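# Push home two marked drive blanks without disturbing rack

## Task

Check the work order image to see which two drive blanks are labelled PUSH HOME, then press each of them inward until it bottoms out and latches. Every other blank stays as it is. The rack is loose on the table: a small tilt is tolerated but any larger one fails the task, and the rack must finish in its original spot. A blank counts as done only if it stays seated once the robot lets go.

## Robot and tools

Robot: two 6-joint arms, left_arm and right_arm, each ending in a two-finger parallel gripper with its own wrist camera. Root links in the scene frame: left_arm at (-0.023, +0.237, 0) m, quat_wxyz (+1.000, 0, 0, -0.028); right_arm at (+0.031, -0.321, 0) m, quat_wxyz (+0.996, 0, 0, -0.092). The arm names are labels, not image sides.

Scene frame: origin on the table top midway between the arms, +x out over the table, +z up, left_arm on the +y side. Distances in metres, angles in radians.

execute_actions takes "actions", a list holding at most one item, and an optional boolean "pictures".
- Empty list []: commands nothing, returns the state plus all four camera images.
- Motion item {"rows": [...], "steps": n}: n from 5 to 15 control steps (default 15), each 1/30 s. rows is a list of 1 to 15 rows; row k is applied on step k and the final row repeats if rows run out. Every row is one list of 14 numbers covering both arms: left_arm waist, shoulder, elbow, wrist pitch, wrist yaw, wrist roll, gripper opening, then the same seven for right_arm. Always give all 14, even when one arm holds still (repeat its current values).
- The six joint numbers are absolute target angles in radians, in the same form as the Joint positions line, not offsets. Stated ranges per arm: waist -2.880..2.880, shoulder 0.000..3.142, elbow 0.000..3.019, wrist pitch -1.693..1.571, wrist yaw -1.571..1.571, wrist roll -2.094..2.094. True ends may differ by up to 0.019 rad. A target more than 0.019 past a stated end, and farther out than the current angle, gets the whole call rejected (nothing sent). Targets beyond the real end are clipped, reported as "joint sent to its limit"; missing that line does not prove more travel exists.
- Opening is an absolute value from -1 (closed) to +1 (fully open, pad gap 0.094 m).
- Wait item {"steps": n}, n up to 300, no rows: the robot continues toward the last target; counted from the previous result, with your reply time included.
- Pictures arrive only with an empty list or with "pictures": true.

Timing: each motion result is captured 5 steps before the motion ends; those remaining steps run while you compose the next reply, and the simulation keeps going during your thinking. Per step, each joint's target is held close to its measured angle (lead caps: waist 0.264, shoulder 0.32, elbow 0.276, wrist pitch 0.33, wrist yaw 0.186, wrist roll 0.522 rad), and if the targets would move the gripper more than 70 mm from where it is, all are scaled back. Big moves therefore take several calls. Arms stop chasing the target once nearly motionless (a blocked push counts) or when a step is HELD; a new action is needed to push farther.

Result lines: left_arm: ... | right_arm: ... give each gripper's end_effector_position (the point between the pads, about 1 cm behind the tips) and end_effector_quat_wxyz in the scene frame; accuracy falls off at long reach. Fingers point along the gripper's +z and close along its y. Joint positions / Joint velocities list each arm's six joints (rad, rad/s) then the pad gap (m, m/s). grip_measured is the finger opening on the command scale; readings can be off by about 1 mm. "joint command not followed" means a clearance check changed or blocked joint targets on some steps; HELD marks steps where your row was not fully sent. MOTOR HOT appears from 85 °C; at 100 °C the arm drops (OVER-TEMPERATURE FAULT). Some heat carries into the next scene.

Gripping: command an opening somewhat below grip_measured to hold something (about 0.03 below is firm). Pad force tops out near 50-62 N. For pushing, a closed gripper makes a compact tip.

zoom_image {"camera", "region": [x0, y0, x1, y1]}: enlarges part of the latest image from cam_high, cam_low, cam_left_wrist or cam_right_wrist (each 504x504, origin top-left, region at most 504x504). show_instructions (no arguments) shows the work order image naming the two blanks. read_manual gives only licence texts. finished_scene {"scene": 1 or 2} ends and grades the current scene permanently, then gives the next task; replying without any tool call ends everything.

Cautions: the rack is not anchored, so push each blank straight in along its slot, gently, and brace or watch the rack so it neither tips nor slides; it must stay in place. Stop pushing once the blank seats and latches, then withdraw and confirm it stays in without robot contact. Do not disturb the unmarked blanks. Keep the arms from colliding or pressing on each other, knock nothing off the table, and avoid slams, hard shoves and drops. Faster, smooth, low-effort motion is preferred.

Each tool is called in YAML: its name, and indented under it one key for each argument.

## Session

show_instructions:

execute_actions:
  actions: []

Reference images for this scene: work order.

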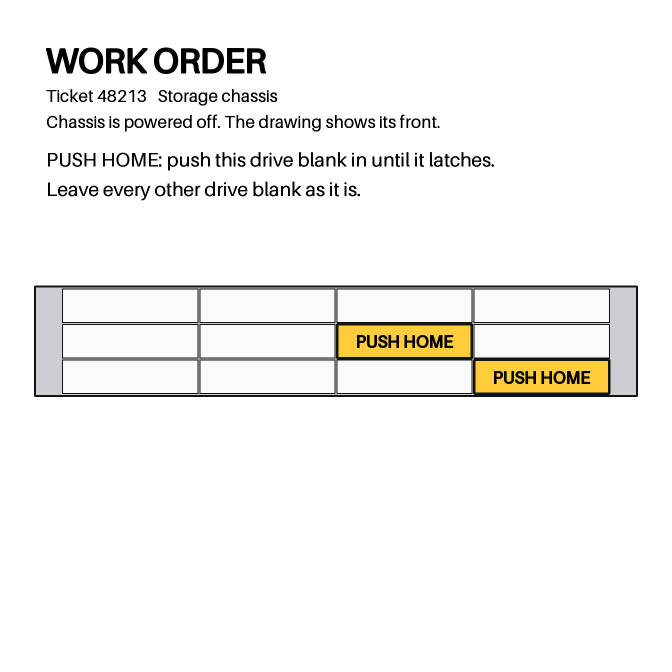

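Scene clock: 0.00 s of 5100.00 s.
left_arm: end_effector_position=(+0.6479, +0.7433, +0.1777) grip_measured=+1.000 end_effector_quat_wxyz=(+0.448, +0.492, +0.737, +0.120) | right_arm: end_effector_position=(+0.8097, -0.3764, +0.2709) grip_measured=+1.000 end_effector_quat_wxyz=(+0.634, +0.133, +0.670, +0.364)
Joint positions: left_arm=[ 0.856  2.411  2.426 -1.032  0.837  1.725  0.094] | right_arm=[ 0.009  1.958  1.402  0.633 -0.5    0.754  0.094]
Joint velocities: left_arm=[-0.024  0.005 -0.002  0.012 -0.066 -0.037  0.   ] | right_arm=[ 0.005  0.005  0.007  0.017  0.022 -0.051  0.   ]

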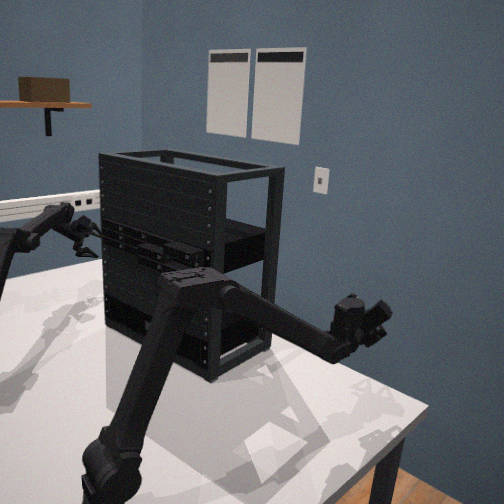

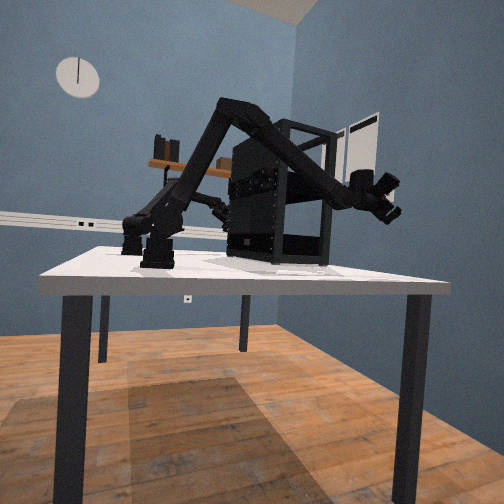

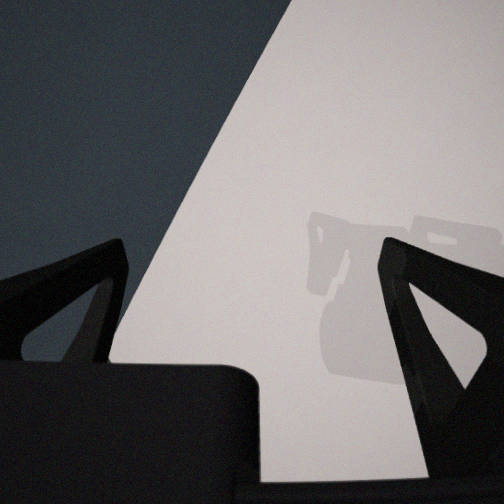

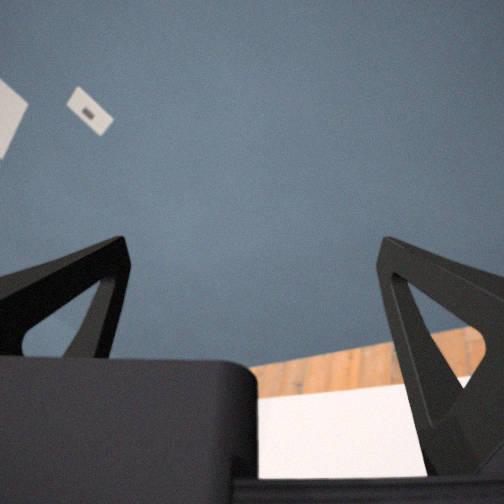

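execute_actions:
  actions:
    - {"rows":[[0.856,1.3,2.45,-1.5,0,0,-1,0,0.5,0.6,0,0,0,-1]]}

execute_actions:
  actions:
    - {"steps":60}

execute_actions:
  actions:
    - {"rows":[[0.056,1.3,2.45,-1.5,0,0,-1,1.356,0.6,0.6,0.1,0.6,0,-1]]}

execute_actions:
  actions:
    - {"rows":[[0.056,1.45,2.45,-1.5,0,0,-1,1.356,1.028,0.77,0.3,1.17,0,-1]]}

execute_actions:
  actions:
    - {"steps":25}
  pictures: true

Scene clock: 0.67 s of 5100.00 s.
left_arm: end_effector_position=(+0.5932, +0.7397, +0.2034) grip_measured=-0.977 end_effector_quat_wxyz=(+0.323, +0.356, +0.875, +0.053) | right_arm: end_effector_position=(+0.5949, -0.4151, +0.1962) grip_measured=-0.985 end_effector_quat_wxyz=(+0.527, +0.177, +0.830, +0.040)
Joint positions: left_arm=[ 0.856  2.31   2.422 -1.294  0.558  1.461  0.001] | right_arm=[ 0.01   1.421  0.839  0.124 -0.036  0.268  0.001]
Joint velocities: left_arm=[-0.024 -0.474 -0.007 -0.549 -0.74  -0.799 -0.004] | right_arm=[-0.015 -1.939 -1.556 -0.667  0.33  -0.886 -0.003]
Steps of this call (steps 1 to 10: nothing new was sent; steps 11 to 20: the first 10 steps of this action). Readings (joint positions):
11: left_arm=[0.856 2.407 2.426 -1.045 0.814 1.706] | right_arm=[0.009 1.942 1.382 0.599 -0.443 0.706]
12: left_arm=[0.856 2.402 2.423 -1.076 0.784 1.678] | right_arm=[0.010 1.898 1.325 0.524 -0.374 0.640]
14: left_arm=[0.856 2.387 2.422 -1.137 0.726 1.623] | right_arm=[0.010 1.785 1.185 0.390 -0.254 0.520]
18: left_arm=[0.856 2.340 2.422 -1.251 0.614 1.515] | right_arm=[0.010 1.546 0.950 0.181 -0.072 0.334]
20: the state above

Scene clock: 2.67 s of 5100.00 s.
left_arm: end_effector_position=(+0.2315, +0.4971, +0.7850) grip_measured=-0.979 end_effector_quat_wxyz=(+0.535, -0.309, +0.751, +0.230) | right_arm: end_effector_position=(+0.3739, -0.3817, +0.4316) grip_measured=-0.987 end_effector_quat_wxyz=(+0.739, +0.061, +0.668, -0.060)
Joint positions: left_arm=[ 0.856  1.285  2.451 -1.493  0.003  0.017  0.001] | right_arm=[ 0.01   0.505  0.594  0.011 -0.003  0.011  0.001]
Joint velocities: left_arm=[-0.005  0.142  0.012  0.002 -0.051  0.037 -0.001] | right_arm=[ 0.005 -0.015 -0.007  0.007 -0.022 -0.022  0.   ]
Kept back: nothing.
Steps of this call (steps 1 to 5: the last 5 steps of your previous action; steps 6 to 60: the robot went on to your last target). Readings (joint positions):
1: left_arm=[0.856 2.294 2.422 -1.312 0.530 1.434] | right_arm=[0.010 1.354 0.783 0.102 -0.025 0.238]
2: left_arm=[0.856 2.278 2.422 -1.329 0.503 1.407] | right_arm=[0.010 1.284 0.730 0.081 -0.017 0.208]
4: left_arm=[0.856 2.244 2.422 -1.356 0.448 1.354] | right_arm=[0.010 1.134 0.643 0.044 -0.009 0.157]
8: left_arm=[0.856 2.170 2.422 -1.396 0.339 1.247] | right_arm=[0.010 0.852 0.594 0.021 -0.006 0.101]
60: the state above

Scene clock: 3.00 s of 5100.00 s.
left_arm: end_effector_position=(+0.3652, +0.2629, +0.7685) grip_measured=-0.979 end_effector_quat_wxyz=(+0.563, -0.024, +0.825, +0.022) | right_arm: end_effector_position=(+0.3733, -0.2017, +0.4076) grip_measured=-0.987 end_effector_quat_wxyz=(+0.722, +0.010, +0.691, +0.018)
Joint positions: left_arm=[ 0.125  1.319  2.44  -1.493  0.001  0.011  0.001] | right_arm=[0.79  0.614 0.593 0.074 0.594 0.01  0.001]
Joint velocities: left_arm=[-1.958  0.024  0.007 -0.002  0.212 -0.037 -0.   ] | right_arm=[ 2.613 -0.015  0.017  0.022  0.154  0.007  0.   ]
Steps of this call (steps 1 to 10: the first 10 steps of this action). Readings (joint positions):
1: left_arm=[0.835 1.290 2.451 -1.493 -0.007 0.014] | right_arm=[0.030 0.511 0.594 0.023 0.081 0.010]
2: left_arm=[0.777 1.295 2.451 -1.493 -0.011 0.012] | right_arm=[0.086 0.525 0.594 0.046 0.188 0.010]
4: left_arm=[0.616 1.302 2.447 -1.493 -0.006 0.011] | right_arm=[0.250 0.564 0.594 0.074 0.383 0.010]
8: left_arm=[0.281 1.316 2.441 -1.493 -0.003 0.011] | right_arm=[0.612 0.613 0.593 0.074 0.588 0.010]
10: the state above

Scene clock: 3.50 s of 5100.00 s.
left_arm: end_effector_position=(+0.4420, +0.2313, +0.7199) grip_measured=-0.979 end_effector_quat_wxyz=(+0.513, +0.009, +0.858, -0.001) | right_arm: end_effector_position=(+0.3320, -0.0046, +0.3670) grip_measured=-0.987 end_effector_quat_wxyz=(+0.700, -0.019, +0.713, -0.006)
Joint positions: left_arm=[ 0.046  1.446  2.447 -1.494  0.002  0.011  0.001] | right_arm=[1.365 1.079 0.752 0.279 1.161 0.008 0.001]
Joint velocities: left_arm=[-0.005  0.405 -0.1   -0.007  0.022 -0.037  0.   ] | right_arm=[-0.044  0.103 -0.164 -0.007  0.081 -0.051  0.001]
Steps of this call (steps 1 to 5: the last 5 steps of your previous action; steps 6 to 15: the first 10 steps of this action). Readings (joint positions):
6: left_arm=[0.041 1.320 2.440 -1.494 0.003 0.011] | right_arm=[1.299 0.629 0.598 0.098 0.649 0.009]
7: left_arm=[0.043 1.325 2.447 -1.494 0.003 0.011] | right_arm=[1.347 0.671 0.616 0.147 0.725 0.009]
9: left_arm=[0.045 1.345 2.449 -1.494 0.003 0.011] | right_arm=[1.383 0.814 0.687 0.225 0.889 0.009]
13: left_arm=[0.046 1.412 2.449 -1.494 0.003 0.011] | right_arm=[1.370 1.050 0.766 0.279 1.148 0.008]
15: the state above

Scene clock: 4.33 s of 5100.00 s.
left_arm: end_effector_position=(+0.4554, +0.2313, +0.7062) grip_measured=-0.979 end_effector_quat_wxyz=(+0.500, +0.009, +0.866, -0.001) | right_arm: end_effector_position=(+0.3271, -0.0187, +0.3862) grip_measured=-0.987 end_effector_quat_wxyz=(+0.708, +0.001, +0.706, +0.010)
Joint positions: left_arm=[ 0.046  1.465  2.435 -1.494  0.002  0.011  0.001] | right_arm=[1.364 1.025 0.749 0.283 1.167 0.008 0.001]
Joint velocities: left_arm=[-0.015 -0.005 -0.017  0.002 -0.022  0.022 -0.001] | right_arm=[-0.015 -0.015 -0.007  0.017 -0.022  0.007  0.001]
Kept back: nothing.
Steps of this call (steps 1 to 5: the last 5 steps of your previous action; steps 6 to 25: the robot went on to your last target). Readings (joint positions):
1: left_arm=[0.046 1.458 2.443 -1.494 0.002 0.011] | right_arm=[1.365 1.079 0.749 0.279 1.163 0.008]
2: left_arm=[0.046 1.468 2.440 -1.494 0.002 0.011] | right_arm=[1.364 1.074 0.749 0.279 1.165 0.008]
4: left_arm=[0.046 1.478 2.435 -1.494 0.002 0.011] | right_arm=[1.364 1.057 0.749 0.280 1.166 0.008]
8: left_arm=[0.046 1.475 2.435 -1.494 0.002 0.011] | right_arm=[1.364 1.027 0.749 0.283 1.167 0.008]
25: the state above

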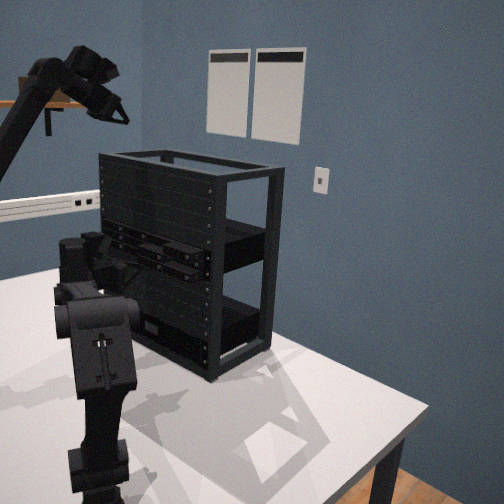

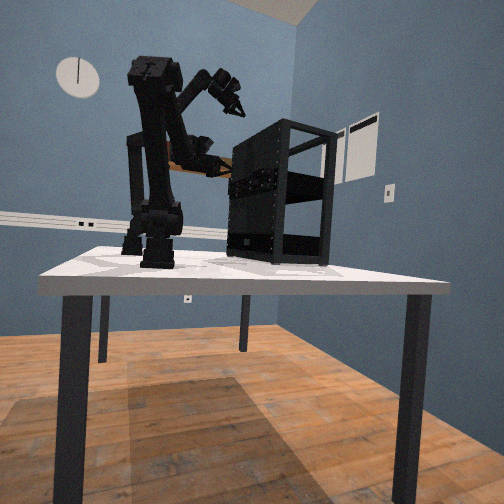

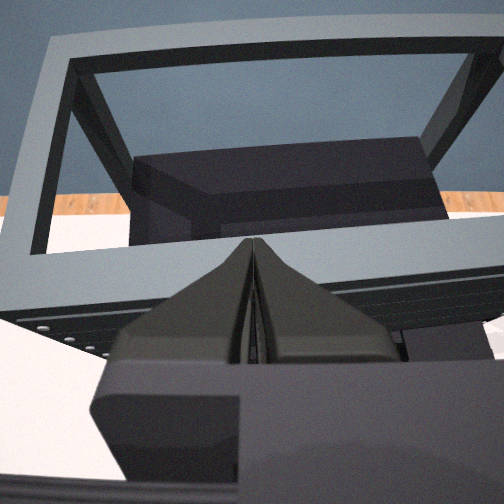

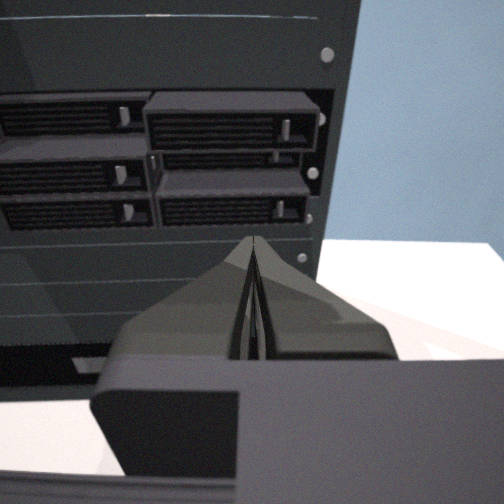

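execute_actions:
  actions:
    - {"rows":[[0.056,1.45,2.4,-1.47,0,0,-1,1.33,1.05,0.75,0.33,1.13,0,-1],[0.056,1.45,2.35,-1.45,0,0,-1,1.3,1.07,0.75,0.35,1.09,0,-1],[0.056,1.44,2.3,-1.43,0,0,-1,1.27,1.09,0.75,0.37,1.05,0,-1],[0.056,1.44,2.25,-1.41,0,0,-1,1.24,1.11,0.75,0.39,1.01,0,-1],[0.056,1.43,2.21,-1.39,0,0,-1,1.21,1.13,0.75,0.41,0.97,0,-1],[0.056,1.42,2.18,-1.37,0,0,-1,1.18,1.15,0.75,0.43,0.93,0,-1],[0.056,1.42,2.15,-1.35,0,0,-1,1.16,1.17,0.75,0.45,0.9,0,-1],[0.056,1.42,2.13,-1.35,0,0,-1,1.14,1.19,0.75,0.47,0.87,0,-1],[0.056,1.42,2.11,-1.35,0,0,-1,1.14,1.19,0.75,0.47,0.87,0,-1],[0.056,1.42,2.09,-1.35,0,0,-1,1.14,1.19,0.75,0.47,0.87,0,-1]]}

execute_actions:
  actions:
    - {"steps":18}
  pictures: true

Scene clock: 8.00 s of 5100.00 s.
left_arm: end_effector_position=(+0.4900, +0.2310, +0.6144) grip_measured=-0.979 end_effector_quat_wxyz=(+0.439, +0.009, +0.898, -0.001) | right_arm: end_effector_position=(+0.4084, -0.0116, +0.3502) grip_measured=-0.987 end_effector_quat_wxyz=(+0.709, -0.024, +0.704, +0.035)
Joint positions: left_arm=[ 0.046  1.415  2.129 -1.375  0.002  0.01   0.001] | right_arm=[1.147 1.174 0.748 0.436 0.878 0.008 0.001]
Joint velocities: left_arm=[-0.005  0.044 -0.759  0.12  -0.022 -0.081 -0.001] | right_arm=[-0.571  0.542 -0.046  0.144 -0.081  0.022  0.001]
Steps of this call (steps 1 to 15: the robot went on to your last target; steps 16 to 90: nothing new was sent; then 0.33 s passed at rest; steps 91 to 100: the first 10 steps of this action). Readings (joint positions):
91: left_arm=[0.046 1.464 2.430 -1.493 0.002 0.011] | right_arm=[1.363 1.026 0.748 0.288 1.153 0.008]
92: left_arm=[0.046 1.459 2.413 -1.485 0.002 0.011] | right_arm=[1.356 1.029 0.748 0.300 1.124 0.008]
94: left_arm=[0.046 1.437 2.343 -1.455 0.002 0.010] | right_arm=[1.323 1.047 0.748 0.337 1.048 0.008]
98: left_arm=[0.046 1.412 2.188 -1.391 0.002 0.010] | right_arm=[1.199 1.129 0.748 0.413 0.902 0.008]
100: the state above

Scene clock: 8.60 s of 5100.00 s.
left_arm: end_effector_position=(+0.4972, +0.2310, +0.6063) grip_measured=-0.979 end_effector_quat_wxyz=(+0.438, +0.009, +0.899, -0.001) | right_arm: end_effector_position=(+0.4160, -0.0133, +0.3379) grip_measured=-0.987 end_effector_quat_wxyz=(+0.705, -0.025, +0.708, +0.026)
Joint positions: left_arm=[ 0.046  1.418  2.106 -1.352  0.002  0.01   0.001] | right_arm=[1.13  1.199 0.742 0.449 0.873 0.008 0.001]
Joint velocities: left_arm=[-0.005 -0.015 -0.012  0.017  0.037  0.022 -0.   ] | right_arm=[ 0.005  0.005  0.002 -0.017  0.007 -0.095  0.   ]
Kept back: nothing.
Steps of this call (steps 1 to 5: the last 5 steps of your previous action; steps 6 to 18: the robot went on to your last target). Readings (joint positions):
1: left_arm=[0.046 1.417 2.111 -1.364 0.002 0.010] | right_arm=[1.132 1.189 0.747 0.439 0.876 0.008]
2: left_arm=[0.046 1.418 2.107 -1.354 0.002 0.010] | right_arm=[1.125 1.198 0.745 0.440 0.876 0.008]
4: left_arm=[0.046 1.418 2.106 -1.352 0.002 0.010] | right_arm=[1.125 1.203 0.742 0.441 0.874 0.008]
8: left_arm=[0.046 1.418 2.106 -1.352 0.002 0.010] | right_arm=[1.130 1.200 0.742 0.448 0.873 0.008]
18: the state above

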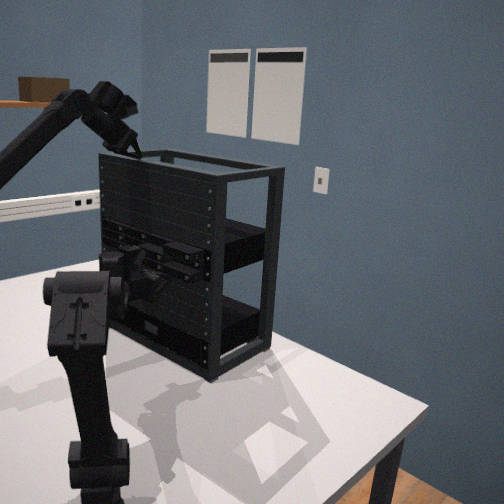

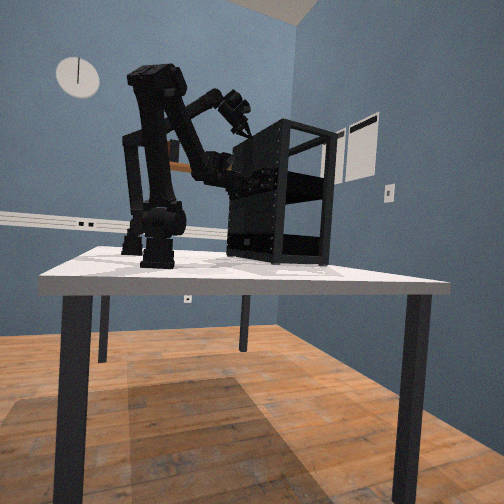

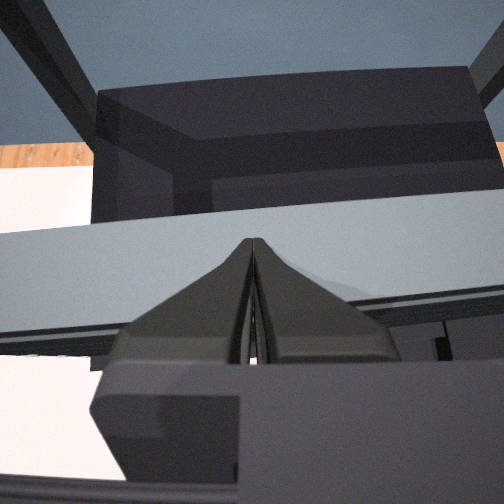

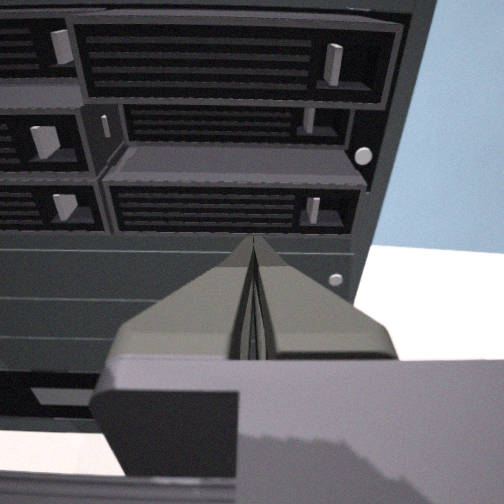

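execute_actions:
  actions:
    - {"rows":[[0.056,1.44,2.06,-1.4,0,0,-1,1.12,1.21,0.775,0.47,0.86,0,-1],[0.056,1.44,2.06,-1.4,0,0,-1,1.11,1.222,0.785,0.475,0.85,0,-1],[0.056,1.44,2.06,-1.4,0,0,-1,1.1,1.234,0.795,0.475,0.84,0,-1],[0.056,1.44,2.06,-1.4,0,0,-1,1.09,1.246,0.805,0.48,0.83,0,-1],[0.056,1.44,2.06,-1.4,0,0,-1,1.08,1.258,0.815,0.48,0.82,0,-1],[0.056,1.44,2.06,-1.4,0,0,-1,1.068,1.27,0.825,0.48,0.81,0,-1],[0.056,1.44,2.06,-1.4,0,0,-1,1.056,1.282,0.835,0.485,0.8,0,-1],[0.056,1.44,2.06,-1.4,0,0,-1,1.044,1.294,0.845,0.485,0.79,0,-1],[0.056,1.44,2.06,-1.4,0,0,-1,1.032,1.306,0.855,0.49,0.78,0,-1],[0.056,1.44,2.06,-1.4,0,0,-1,1.02,1.318,0.866,0.49,0.77,0,-1],[0.056,1.44,2.06,-1.4,0,0,-1,1.008,1.33,0.877,0.49,0.76,0,-1],[0.056,1.44,2.06,-1.4,0,0,-1,0.995,1.342,0.888,0.49,0.75,0,-1],[0.056,1.44,2.06,-1.4,0,0,-1,0.98,1.354,0.9,0.49,0.74,0,-1],[0.056,1.44,2.06,-1.4,0,0,-1,0.965,1.366,0.91,0.49,0.73,0,-1],[0.056,1.44,2.06,-1.4,0,0,-1,0.95,1.378,0.92,0.49,0.73,0,-1]]}

execute_actions:
  actions:
    - {"steps":18}
  pictures: true

zoom_image:
  camera: "cam_high"
  region: [150,220,230,300]

Scene clock: 9.53 s of 5100.00 s.
left_arm: end_effector_position=(+0.4972, +0.2310, +0.6048) grip_measured=-0.979 end_effector_quat_wxyz=(+0.437, +0.009, +0.900, -0.001) | right_arm: end_effector_position=(+0.4521, -0.0045, +0.3365) grip_measured=-0.987 end_effector_quat_wxyz=(+0.705, -0.032, +0.708, +0.035)
Joint positions: left_arm=[ 0.046  1.417  2.103 -1.353  0.002  0.01   0.001] | right_arm=[1.062 1.277 0.802 0.468 0.783 0.008 0.001]
Joint velocities: left_arm=[ 0.024  0.005 -0.007  0.002  0.037  0.037  0.001] | right_arm=[-0.288  0.337  0.266  0.076 -0.242  0.081  0.001]
Steps of this call (steps 1 to 15: the robot went on to your last target; steps 16 to 18: nothing new was sent; steps 19 to 28: the first 10 steps of this action). Readings (joint positions):
19: left_arm=[0.046 1.418 2.103 -1.353 0.002 0.010] | right_arm=[1.130 1.199 0.742 0.449 0.869 0.008]
20: left_arm=[0.046 1.417 2.103 -1.353 0.002 0.010] | right_arm=[1.130 1.200 0.742 0.451 0.861 0.008]
22: left_arm=[0.046 1.417 2.103 -1.353 0.002 0.010] | right_arm=[1.124 1.206 0.746 0.455 0.842 0.008]
26: left_arm=[0.046 1.417 2.103 -1.353 0.002 0.010] | right_arm=[1.085 1.251 0.781 0.462 0.802 0.008]
28: the state above

Scene clock: 10.13 s of 5100.00 s.
left_arm: end_effector_position=(+0.4967, +0.2310, +0.6048) grip_measured=-0.979 end_effector_quat_wxyz=(+0.436, +0.009, +0.900, -0.001) | right_arm: end_effector_position=(+0.4772, -0.0020, +0.3371) grip_measured=-0.988 end_effector_quat_wxyz=(+0.705, -0.031, +0.707, +0.035)
Joint positions: left_arm=[ 0.046  1.416  2.102 -1.353  0.002  0.01   0.001] | right_arm=[1.019 1.327 0.847 0.476 0.739 0.008 0.001]
Joint velocities: left_arm=[-0.005 -0.005  0.017 -0.017 -0.022 -0.037  0.   ] | right_arm=[-0.005  0.005 -0.007 -0.012  0.022  0.007  0.001]
Kept back: nothing.
Steps of this call (steps 1 to 5: the last 5 steps of your previous action; steps 6 to 18: the robot went on to your last target). Readings (joint positions):
1: left_arm=[0.046 1.417 2.103 -1.353 0.002 0.010] | right_arm=[1.053 1.287 0.811 0.470 0.774 0.008]
2: left_arm=[0.046 1.417 2.103 -1.353 0.002 0.010] | right_arm=[1.044 1.297 0.820 0.472 0.765 0.008]
4: left_arm=[0.046 1.417 2.103 -1.353 0.002 0.010] | right_arm=[1.024 1.317 0.839 0.472 0.743 0.008]
8: left_arm=[0.046 1.416 2.102 -1.353 0.002 0.010] | right_arm=[1.019 1.327 0.847 0.476 0.739 0.008]
18: the state above

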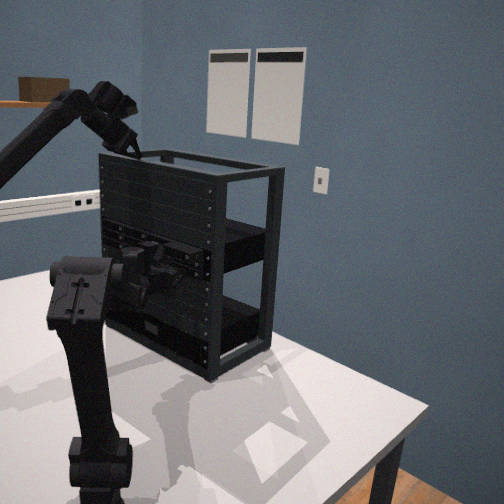

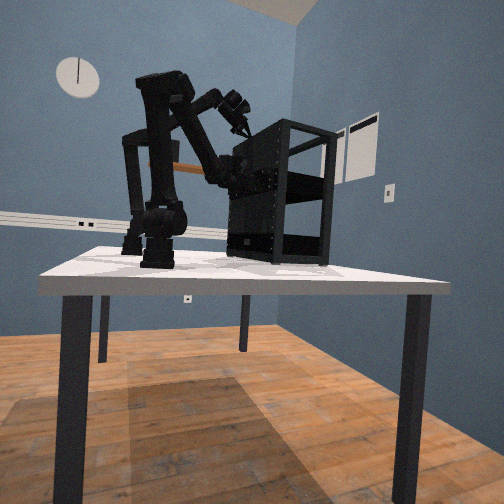

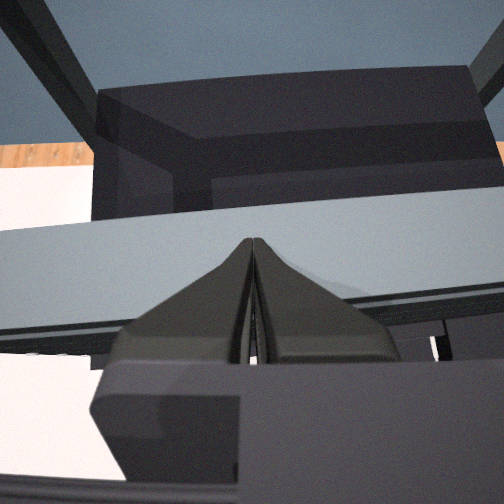

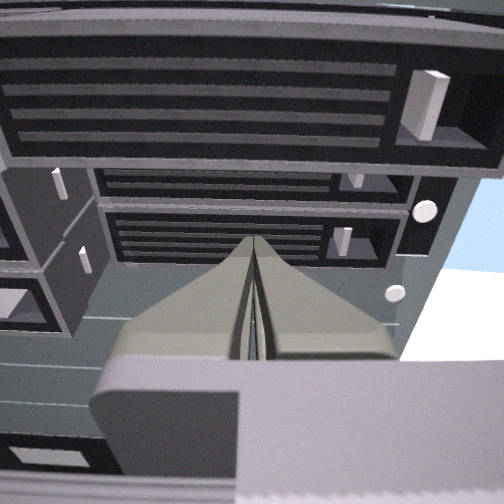

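Region (150, 220, 230, 300) of cam_high's 504x504 image, scaled by 6.300, with more detail than that image has.

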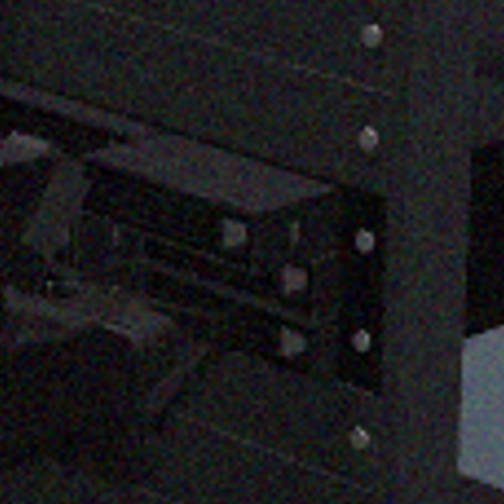

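execute_actions:
  actions:
    - {"rows":[[0.056,1.44,2.07,-1.38,0,0,-1,1.03,1.32,0.85,0.48,0.75,0,-1],[0.056,1.44,2.07,-1.38,0,0,-1,1.06,1.29,0.82,0.48,0.78,0,-1],[0.056,1.44,2.07,-1.38,0,0,-1,1.09,1.26,0.79,0.47,0.81,0,-1],[0.056,1.44,2.07,-1.38,0,0,-1,1.12,1.23,0.76,0.47,0.84,0,-1],[0.056,1.44,2.07,-1.38,0,0,-1,1.15,1.2,0.74,0.46,0.87,0,-1],[0.056,1.44,2.07,-1.38,0,0,-1,1.18,1.17,0.72,0.46,0.9,0,-1]]}

execute_actions:
  actions:
    - {"rows":[[0.056,1.44,2.07,-1.38,0,0,-1,1.22,1.19,0.77,0.44,0.92,0.2,-1],[0.056,1.44,2.07,-1.38,0,0,-1,1.26,1.22,0.81,0.43,0.94,0.4,-1],[0.056,1.44,2.07,-1.38,0,0,-1,1.3,1.25,0.85,0.42,0.96,0.6,-1],[0.056,1.44,2.07,-1.38,0,0,-1,1.3,1.28,0.89,0.41,0.98,0.8,-1],[0.056,1.44,2.07,-1.38,0,0,-1,1.3,1.31,0.93,0.4,1.0,1.0,-1],[0.056,1.44,2.07,-1.38,0,0,-1,1.3,1.34,0.97,0.39,1.01,1.2,-1],[0.056,1.44,2.07,-1.38,0,0,-1,1.3,1.365,1.0,0.38,1.025,1.4,-1],[0.056,1.44,2.07,-1.38,0,0,-1,1.3,1.385,1.03,0.375,1.025,1.58,-1]]}

execute_actions:
  actions:
    - {"steps":20}
  pictures: true

Scene clock: 11.07 s of 5100.00 s.
left_arm: end_effector_position=(+0.4964, +0.2310, +0.6052) grip_measured=-0.979 end_effector_quat_wxyz=(+0.437, +0.009, +0.899, -0.001) | right_arm: end_effector_position=(+0.3919, -0.0053, +0.3378) grip_measured=-0.988 end_effector_quat_wxyz=(+0.708, -0.032, +0.704, +0.044)
Joint positions: left_arm=[ 0.046  1.415  2.102 -1.353  0.002  0.01   0.001] | right_arm=[1.188 1.17  0.71  0.47  0.896 0.008 0.001]
Joint velocities: left_arm=[-0.005 -0.024  0.007 -0.002 -0.022  0.022  0.   ] | right_arm=[ 0.337 -0.278 -0.002  0.007  0.051 -0.066 -0.   ]
Steps of this call (steps 1 to 15: the robot went on to your last target; steps 16 to 18: nothing new was sent; steps 19 to 28: the first 10 steps of this action). Readings (joint positions):
19: left_arm=[0.046 1.416 2.102 -1.353 0.002 0.010] | right_arm=[1.023 1.324 0.845 0.476 0.742 0.008]
20: left_arm=[0.046 1.415 2.102 -1.353 0.002 0.010] | right_arm=[1.027 1.323 0.842 0.476 0.758 0.008]
22: left_arm=[0.046 1.415 2.102 -1.353 0.002 0.010] | right_arm=[1.047 1.303 0.817 0.476 0.810 0.008]
26: left_arm=[0.046 1.415 2.102 -1.353 0.002 0.010] | right_arm=[1.149 1.202 0.720 0.470 0.894 0.008]
28: the state above

Scene clock: 11.57 s of 5100.00 s.
left_arm: end_effector_position=(+0.4964, +0.2310, +0.6052) grip_measured=-0.979 end_effector_quat_wxyz=(+0.437, +0.009, +0.899, -0.001) | right_arm: end_effector_position=(+0.3934, +0.0966, +0.3757) grip_measured=-0.988 end_effector_quat_wxyz=(+0.627, +0.261, +0.654, +0.333)
Joint positions: left_arm=[ 0.046  1.415  2.102 -1.353  0.002  0.01   0.001] | right_arm=[1.309 1.373 0.992 0.396 1.016 0.854 0.001]
Joint velocities: left_arm=[-0.005 -0.005  0.007  0.002  0.022 -0.007  0.   ] | right_arm=[ 0.063  0.474  0.559 -0.076  0.066  2.806  0.   ]
Steps of this call (steps 1 to 5: the last 5 steps of your previous action; steps 6 to 15: the first 10 steps of this action). Readings (joint positions):
6: left_arm=[0.046 1.415 2.102 -1.353 0.002 0.010] | right_arm=[1.193 1.159 0.711 0.467 0.906 0.033]
7: left_arm=[0.046 1.415 2.102 -1.353 0.002 0.010] | right_arm=[1.197 1.164 0.719 0.460 0.924 0.091]
9: left_arm=[0.046 1.415 2.102 -1.353 0.002 0.010] | right_arm=[1.228 1.197 0.761 0.441 0.965 0.276]
13: left_arm=[0.046 1.415 2.102 -1.353 0.002 0.010] | right_arm=[1.298 1.324 0.929 0.405 1.015 0.662]
15: the state above

Scene clock: 12.23 s of 5100.00 s.
left_arm: end_effector_position=(+0.4964, +0.2310, +0.6052) grip_measured=-0.979 end_effector_quat_wxyz=(+0.437, +0.009, +0.899, -0.001) | right_arm: end_effector_position=(+0.3959, +0.1006, +0.3743) grip_measured=-0.988 end_effector_quat_wxyz=(+0.476, +0.472, +0.525, +0.524)
Joint positions: left_arm=[ 0.046  1.415  2.102 -1.353  0.002  0.01   0.001] | right_arm=[1.309 1.387 1.007 0.388 1.022 1.559 0.001]
Joint velocities: left_arm=[ 0.005  0.005 -0.017 -0.012 -0.037  0.051  0.001] | right_arm=[ 0.005 -0.005 -0.007 -0.012  0.007  0.095  0.   ]
Kept back: nothing.
Steps of this call (steps 1 to 5: the last 5 steps of your previous action; steps 6 to 20: the robot went on to your last target). Readings (joint positions):
1: left_arm=[0.046 1.415 2.102 -1.353 0.002 0.010] | right_arm=[1.310 1.384 1.005 0.394 1.016 0.951]
2: left_arm=[0.046 1.415 2.102 -1.353 0.002 0.010] | right_arm=[1.309 1.388 1.007 0.393 1.017 1.047]
4: left_arm=[0.046 1.415 2.102 -1.353 0.002 0.010] | right_arm=[1.309 1.388 1.007 0.388 1.021 1.228]
8: left_arm=[0.046 1.415 2.102 -1.353 0.002 0.010] | right_arm=[1.309 1.387 1.007 0.388 1.022 1.430]
20: the state above

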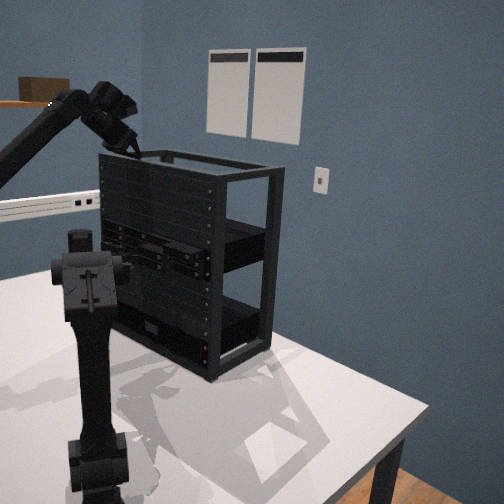

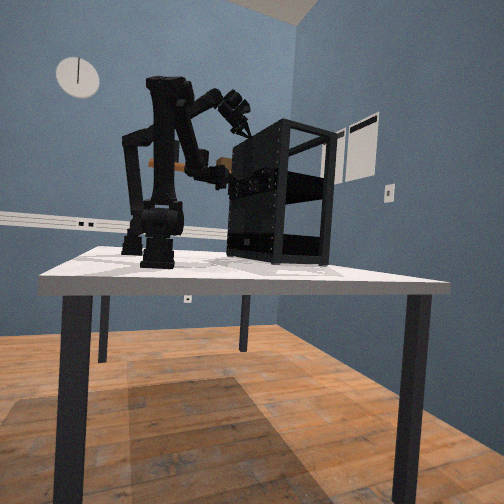

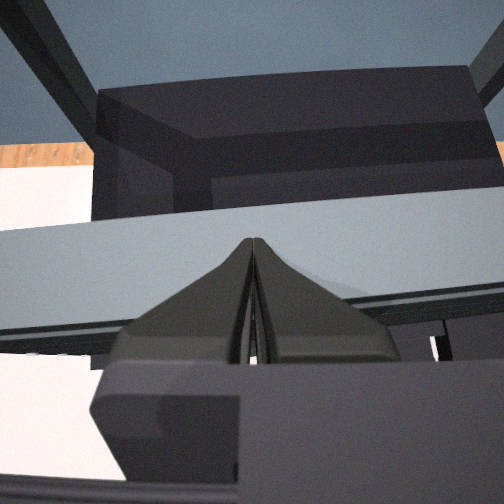

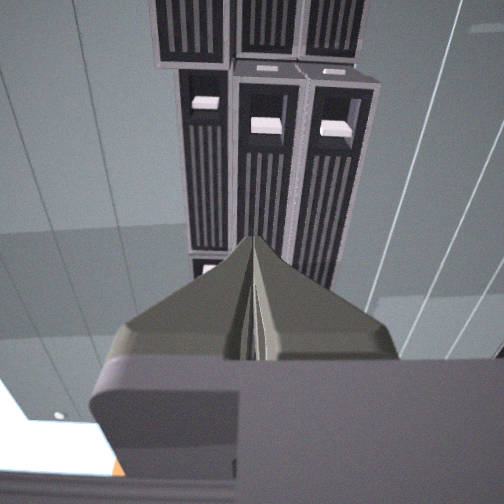

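execute_actions:
  actions:
    - {"rows":[[0.056,1.44,2.06,-1.4,0,0,-1,1.288,1.395,1.047,0.37,1.015,1.58,-1],[0.056,1.44,2.06,-1.4,0,0,-1,1.276,1.405,1.057,0.37,1.005,1.58,-1],[0.056,1.44,2.06,-1.4,0,0,-1,1.264,1.415,1.068,0.37,0.995,1.58,-1],[0.056,1.44,2.06,-1.4,0,0,-1,1.252,1.425,1.078,0.37,0.985,1.58,-1],[0.056,1.44,2.06,-1.4,0,0,-1,1.24,1.435,1.089,0.37,0.975,1.58,-1],[0.056,1.44,2.06,-1.4,0,0,-1,1.228,1.445,1.1,0.37,0.965,1.58,-1],[0.056,1.44,2.06,-1.4,0,0,-1,1.216,1.455,1.11,0.37,0.955,1.58,-1],[0.056,1.44,2.06,-1.4,0,0,-1,1.204,1.465,1.121,0.37,0.945,1.58,-1],[0.056,1.44,2.06,-1.4,0,0,-1,1.192,1.475,1.131,0.37,0.935,1.58,-1]]}

execute_actions:
  actions:
    - {"steps":10}
  pictures: true

Scene clock: 12.87 s of 5100.00 s.
left_arm: end_effector_position=(+0.4965, +0.2310, +0.6047) grip_measured=-0.979 end_effector_quat_wxyz=(+0.436, +0.009, +0.900, -0.001) | right_arm: end_effector_position=(+0.4419, +0.1025, +0.3811) grip_measured=-0.988 end_effector_quat_wxyz=(+0.474, +0.475, +0.519, +0.530)
Joint positions: left_arm=[ 0.046  1.415  2.101 -1.353  0.002  0.01   0.001] | right_arm=[1.223 1.443 1.077 0.384 0.938 1.569 0.001]
Joint velocities: left_arm=[ 0.005 -0.015  0.012 -0.017  0.022 -0.081 -0.   ] | right_arm=[-0.249  0.259  0.266  0.002 -0.154  0.022 -0.001]
Steps of this call (steps 1 to 9: the robot went on to your last target; steps 10 to 19: the first 10 steps of this action). Readings (joint positions):
10: left_arm=[0.046 1.415 2.101 -1.353 0.002 0.010] | right_arm=[1.309 1.387 1.007 0.387 1.021 1.568]
11: left_arm=[0.046 1.415 2.101 -1.353 0.002 0.010] | right_arm=[1.307 1.387 1.007 0.386 1.015 1.568]
13: left_arm=[0.046 1.415 2.101 -1.353 0.002 0.010] | right_arm=[1.296 1.391 1.013 0.384 0.997 1.569]
17: left_arm=[0.046 1.415 2.101 -1.353 0.002 0.010] | right_arm=[1.248 1.424 1.056 0.384 0.957 1.569]
19: the state above

Scene clock: 13.20 s of 5100.00 s.
left_arm: end_effector_position=(+0.4965, +0.2310, +0.6047) grip_measured=-0.979 end_effector_quat_wxyz=(+0.436, +0.009, +0.900, -0.001) | right_arm: end_effector_position=(+0.4478, +0.1030, +0.3811) grip_measured=-0.988 end_effector_quat_wxyz=(+0.475, +0.477, +0.517, +0.529)
Joint positions: left_arm=[ 0.046  1.415  2.101 -1.353  0.002  0.01   0.001] | right_arm=[1.214 1.454 1.089 0.384 0.935 1.569 0.001]
Joint velocities: left_arm=[-0.005  0.005 -0.012 -0.002 -0.022 -0.037 -0.001] | right_arm=[ 0.005 -0.005  0.012  0.002  0.037 -0.037  0.   ]
Kept back: nothing.
Steps of this call (steps 1 to 5: the last 5 steps of your previous action; steps 6 to 10: the robot went on to your last target). Readings (joint positions):
1: left_arm=[0.046 1.415 2.101 -1.353 0.002 0.010] | right_arm=[1.217 1.451 1.085 0.384 0.935 1.569]
2: left_arm=[0.046 1.415 2.101 -1.353 0.002 0.010] | right_arm=[1.214 1.454 1.088 0.384 0.935 1.569]
4: left_arm=[0.046 1.415 2.101 -1.353 0.002 0.010] | right_arm=[1.214 1.454 1.089 0.384 0.935 1.569]
8: left_arm=[0.046 1.415 2.101 -1.353 0.002 0.010] | right_arm=[1.214 1.454 1.089 0.384 0.935 1.569]
10: the state above

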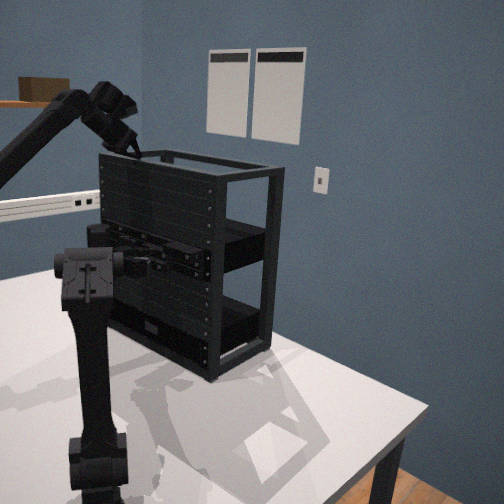

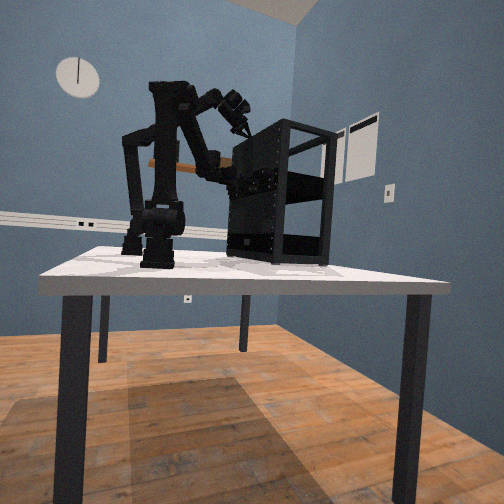

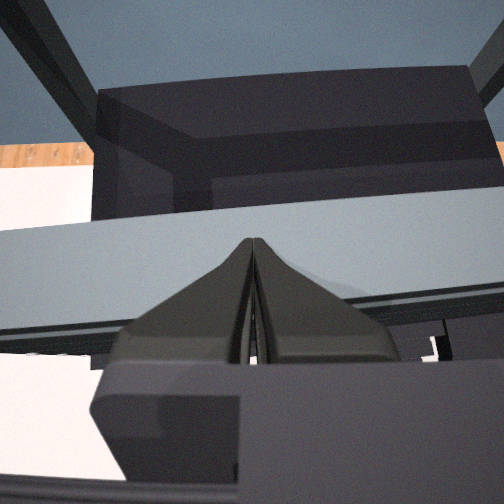

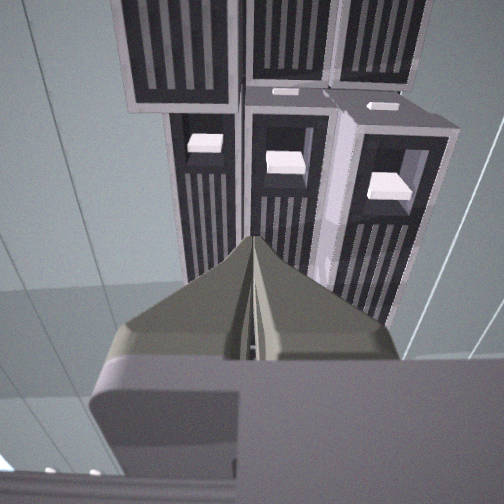

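Near the top edge; bias downward.

execute_actions:
  actions:
    - {"rows":[[0.056,1.44,2.06,-1.4,0,0,-1,1.185,1.49,1.128,0.37,0.93,1.58,-1],[0.056,1.44,2.06,-1.4,0,0,-1,1.175,1.5,1.133,0.37,0.925,1.58,-1],[0.056,1.44,2.06,-1.4,0,0,-1,1.165,1.51,1.14,0.37,0.92,1.58,-1],[0.056,1.44,2.06,-1.4,0,0,-1,1.153,1.52,1.148,0.37,0.91,1.58,-1],[0.056,1.44,2.06,-1.4,0,0,-1,1.14,1.53,1.156,0.37,0.905,1.58,-1],[0.056,1.44,2.06,-1.4,0,0,-1,1.125,1.535,1.16,0.37,0.9,1.58,-1],[0.056,1.44,2.06,-1.4,0,0,-1,1.11,1.54,1.165,0.37,0.9,1.58,-1]]}

execute_actions:
  actions:
    - {"steps":10}
  pictures: true

execute_actions:
  actions:
    - {"rows":[[0.056,1.41,2.14,-1.3,0,0,-1,1.27,1.41,1.05,0.37,1.0,1.58,-1]]}
  pictures: true

Scene clock: 13.83 s of 5100.00 s.
left_arm: end_effector_position=(+0.4961, +0.2310, +0.6046) grip_measured=-0.979 end_effector_quat_wxyz=(+0.436, +0.009, +0.900, -0.001) | right_arm: end_effector_position=(+0.4671, +0.1067, +0.3762) grip_measured=-0.988 end_effector_quat_wxyz=(+0.475, +0.476, +0.520, +0.527)
Joint positions: left_arm=[ 0.046  1.415  2.1   -1.353  0.002  0.01   0.001] | right_arm=[1.184 1.491 1.118 0.384 0.902 1.57  0.001]
Joint velocities: left_arm=[-0.015 -0.005 -0.007 -0.022 -0.037  0.051  0.   ] | right_arm=[ 0.005  0.015 -0.007  0.002 -0.007 -0.037  0.   ]
Steps of this call (steps 1 to 9: the robot went on to your last target; steps 10 to 19: the first 10 steps of this action). Readings (joint positions):
10: left_arm=[0.046 1.415 2.101 -1.353 0.002 0.010] | right_arm=[1.214 1.455 1.089 0.384 0.935 1.569]
11: left_arm=[0.046 1.415 2.101 -1.353 0.002 0.010] | right_arm=[1.214 1.456 1.089 0.384 0.935 1.569]
13: left_arm=[0.046 1.415 2.101 -1.353 0.002 0.010] | right_arm=[1.210 1.461 1.092 0.384 0.927 1.569]
17: left_arm=[0.046 1.415 2.101 -1.353 0.002 0.010] | right_arm=[1.182 1.491 1.117 0.384 0.904 1.569]
19: the state above

Scene clock: 14.17 s of 5100.00 s.
left_arm: end_effector_position=(+0.4961, +0.2310, +0.6046) grip_measured=-0.979 end_effector_quat_wxyz=(+0.436, +0.009, +0.900, -0.001) | right_arm: end_effector_position=(+0.4671, +0.1067, +0.3762) grip_measured=-0.988 end_effector_quat_wxyz=(+0.475, +0.476, +0.520, +0.527)
Joint positions: left_arm=[ 0.046  1.415  2.1   -1.353  0.002  0.01   0.001] | right_arm=[1.184 1.491 1.118 0.384 0.902 1.57  0.001]
Joint velocities: left_arm=[-0.005 -0.005  0.002 -0.007 -0.051 -0.007  0.   ] | right_arm=[-0.015 -0.005 -0.007 -0.012  0.066 -0.081 -0.002]
Kept back: nothing.
Steps of this call (steps 1 to 5: the last 5 steps of your previous action; steps 6 to 10: the robot went on to your last target). Readings (joint positions):
1: left_arm=[0.046 1.415 2.100 -1.353 0.002 0.010] | right_arm=[1.184 1.491 1.118 0.384 0.902 1.570]
2: left_arm=[0.046 1.415 2.100 -1.353 0.002 0.010] | right_arm=[1.184 1.491 1.118 0.384 0.902 1.570]
4: left_arm=[0.046 1.415 2.100 -1.353 0.002 0.010] | right_arm=[1.184 1.491 1.118 0.384 0.902 1.570]
8: left_arm=[0.046 1.415 2.100 -1.353 0.002 0.010] | right_arm=[1.184 1.491 1.118 0.384 0.902 1.570]
10: the state above

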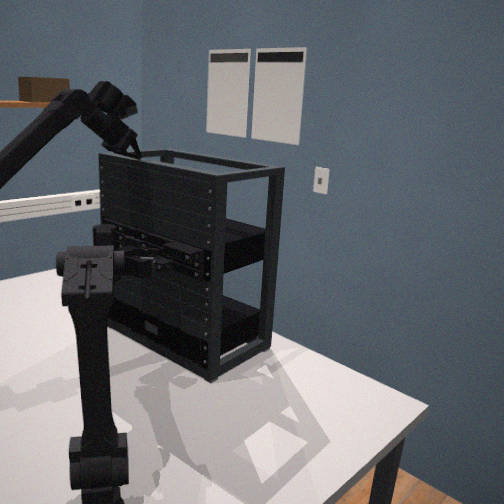

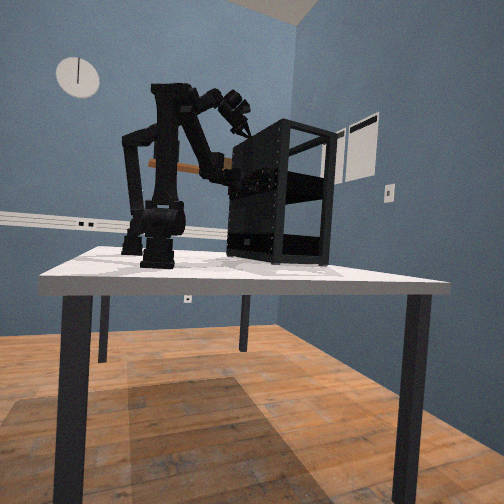

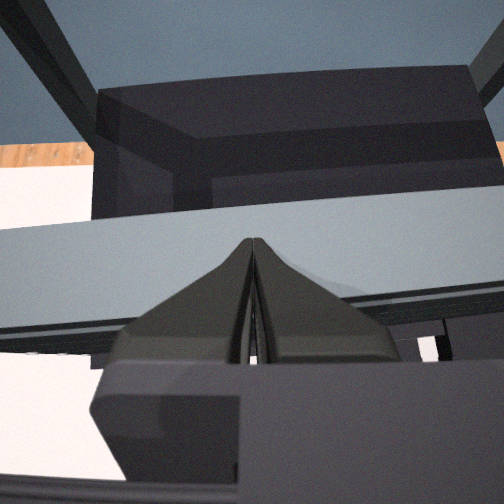

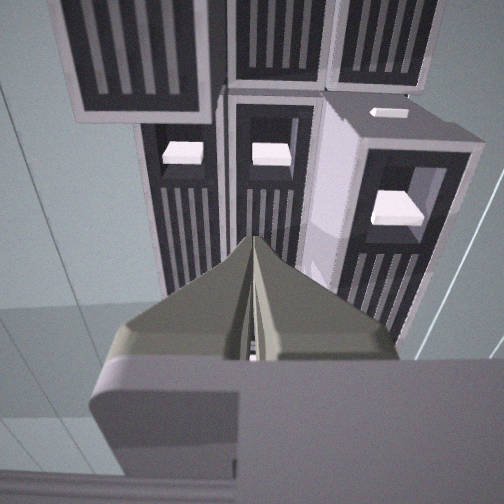

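Scene clock: 14.50 s of 5100.00 s.
left_arm: end_effector_position=(+0.5001, +0.2310, +0.6134) grip_measured=-0.979 end_effector_quat_wxyz=(+0.454, +0.009, +0.891, -0.001) | right_arm: end_effector_position=(+0.4123, +0.1034, +0.3799) grip_measured=-0.988 end_effector_quat_wxyz=(+0.474, +0.476, +0.520, +0.528)
Joint positions: left_arm=[ 0.046  1.413  2.103 -1.319  0.002  0.01   0.001] | right_arm=[1.28  1.41  1.042 0.381 0.998 1.57  0.001]
Joint velocities: left_arm=[ 0.005 -0.005  0.002  0.007  0.007 -0.037 -0.   ] | right_arm=[-0.005 -0.005  0.007  0.017 -0.022  0.051 -0.001]
Steps of this call (steps 1 to 10: the first 10 steps of this action). Readings (joint positions):
1: left_arm=[0.046 1.413 2.103 -1.346 0.002 0.010] | right_arm=[1.192 1.486 1.112 0.384 0.938 1.570]
2: left_arm=[0.046 1.413 2.103 -1.336 0.002 0.010] | right_arm=[1.200 1.474 1.094 0.384 0.975 1.570]
4: left_arm=[0.046 1.413 2.103 -1.324 0.002 0.010] | right_arm=[1.230 1.442 1.054 0.382 0.996 1.570]
8: left_arm=[0.046 1.413 2.103 -1.319 0.002 0.010] | right_arm=[1.277 1.413 1.042 0.381 0.998 1.570]
10: the state above

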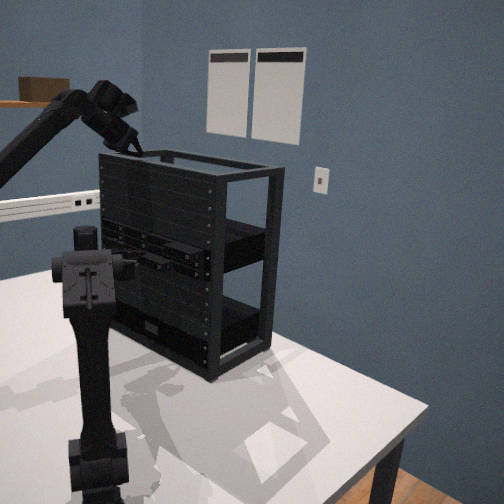

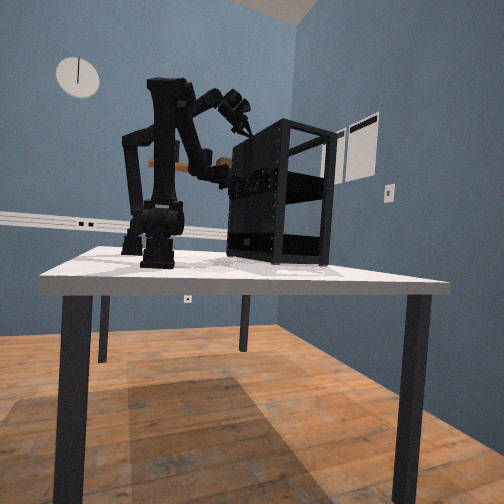

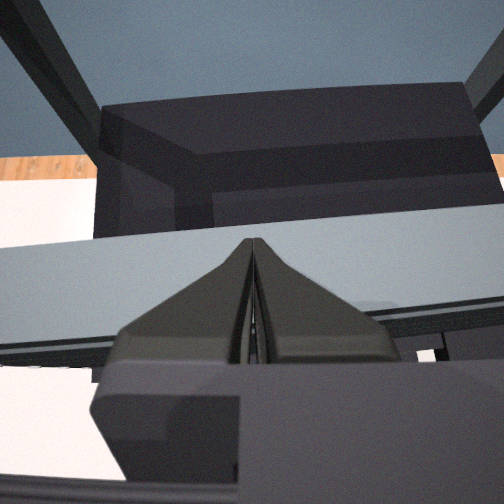

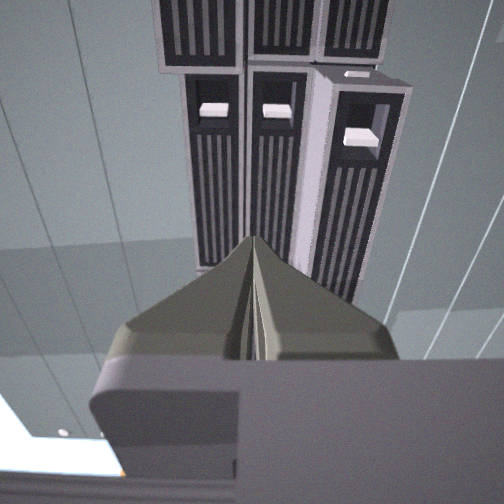

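finished_scene:
  scene: 2

The scene is finished: the task was done.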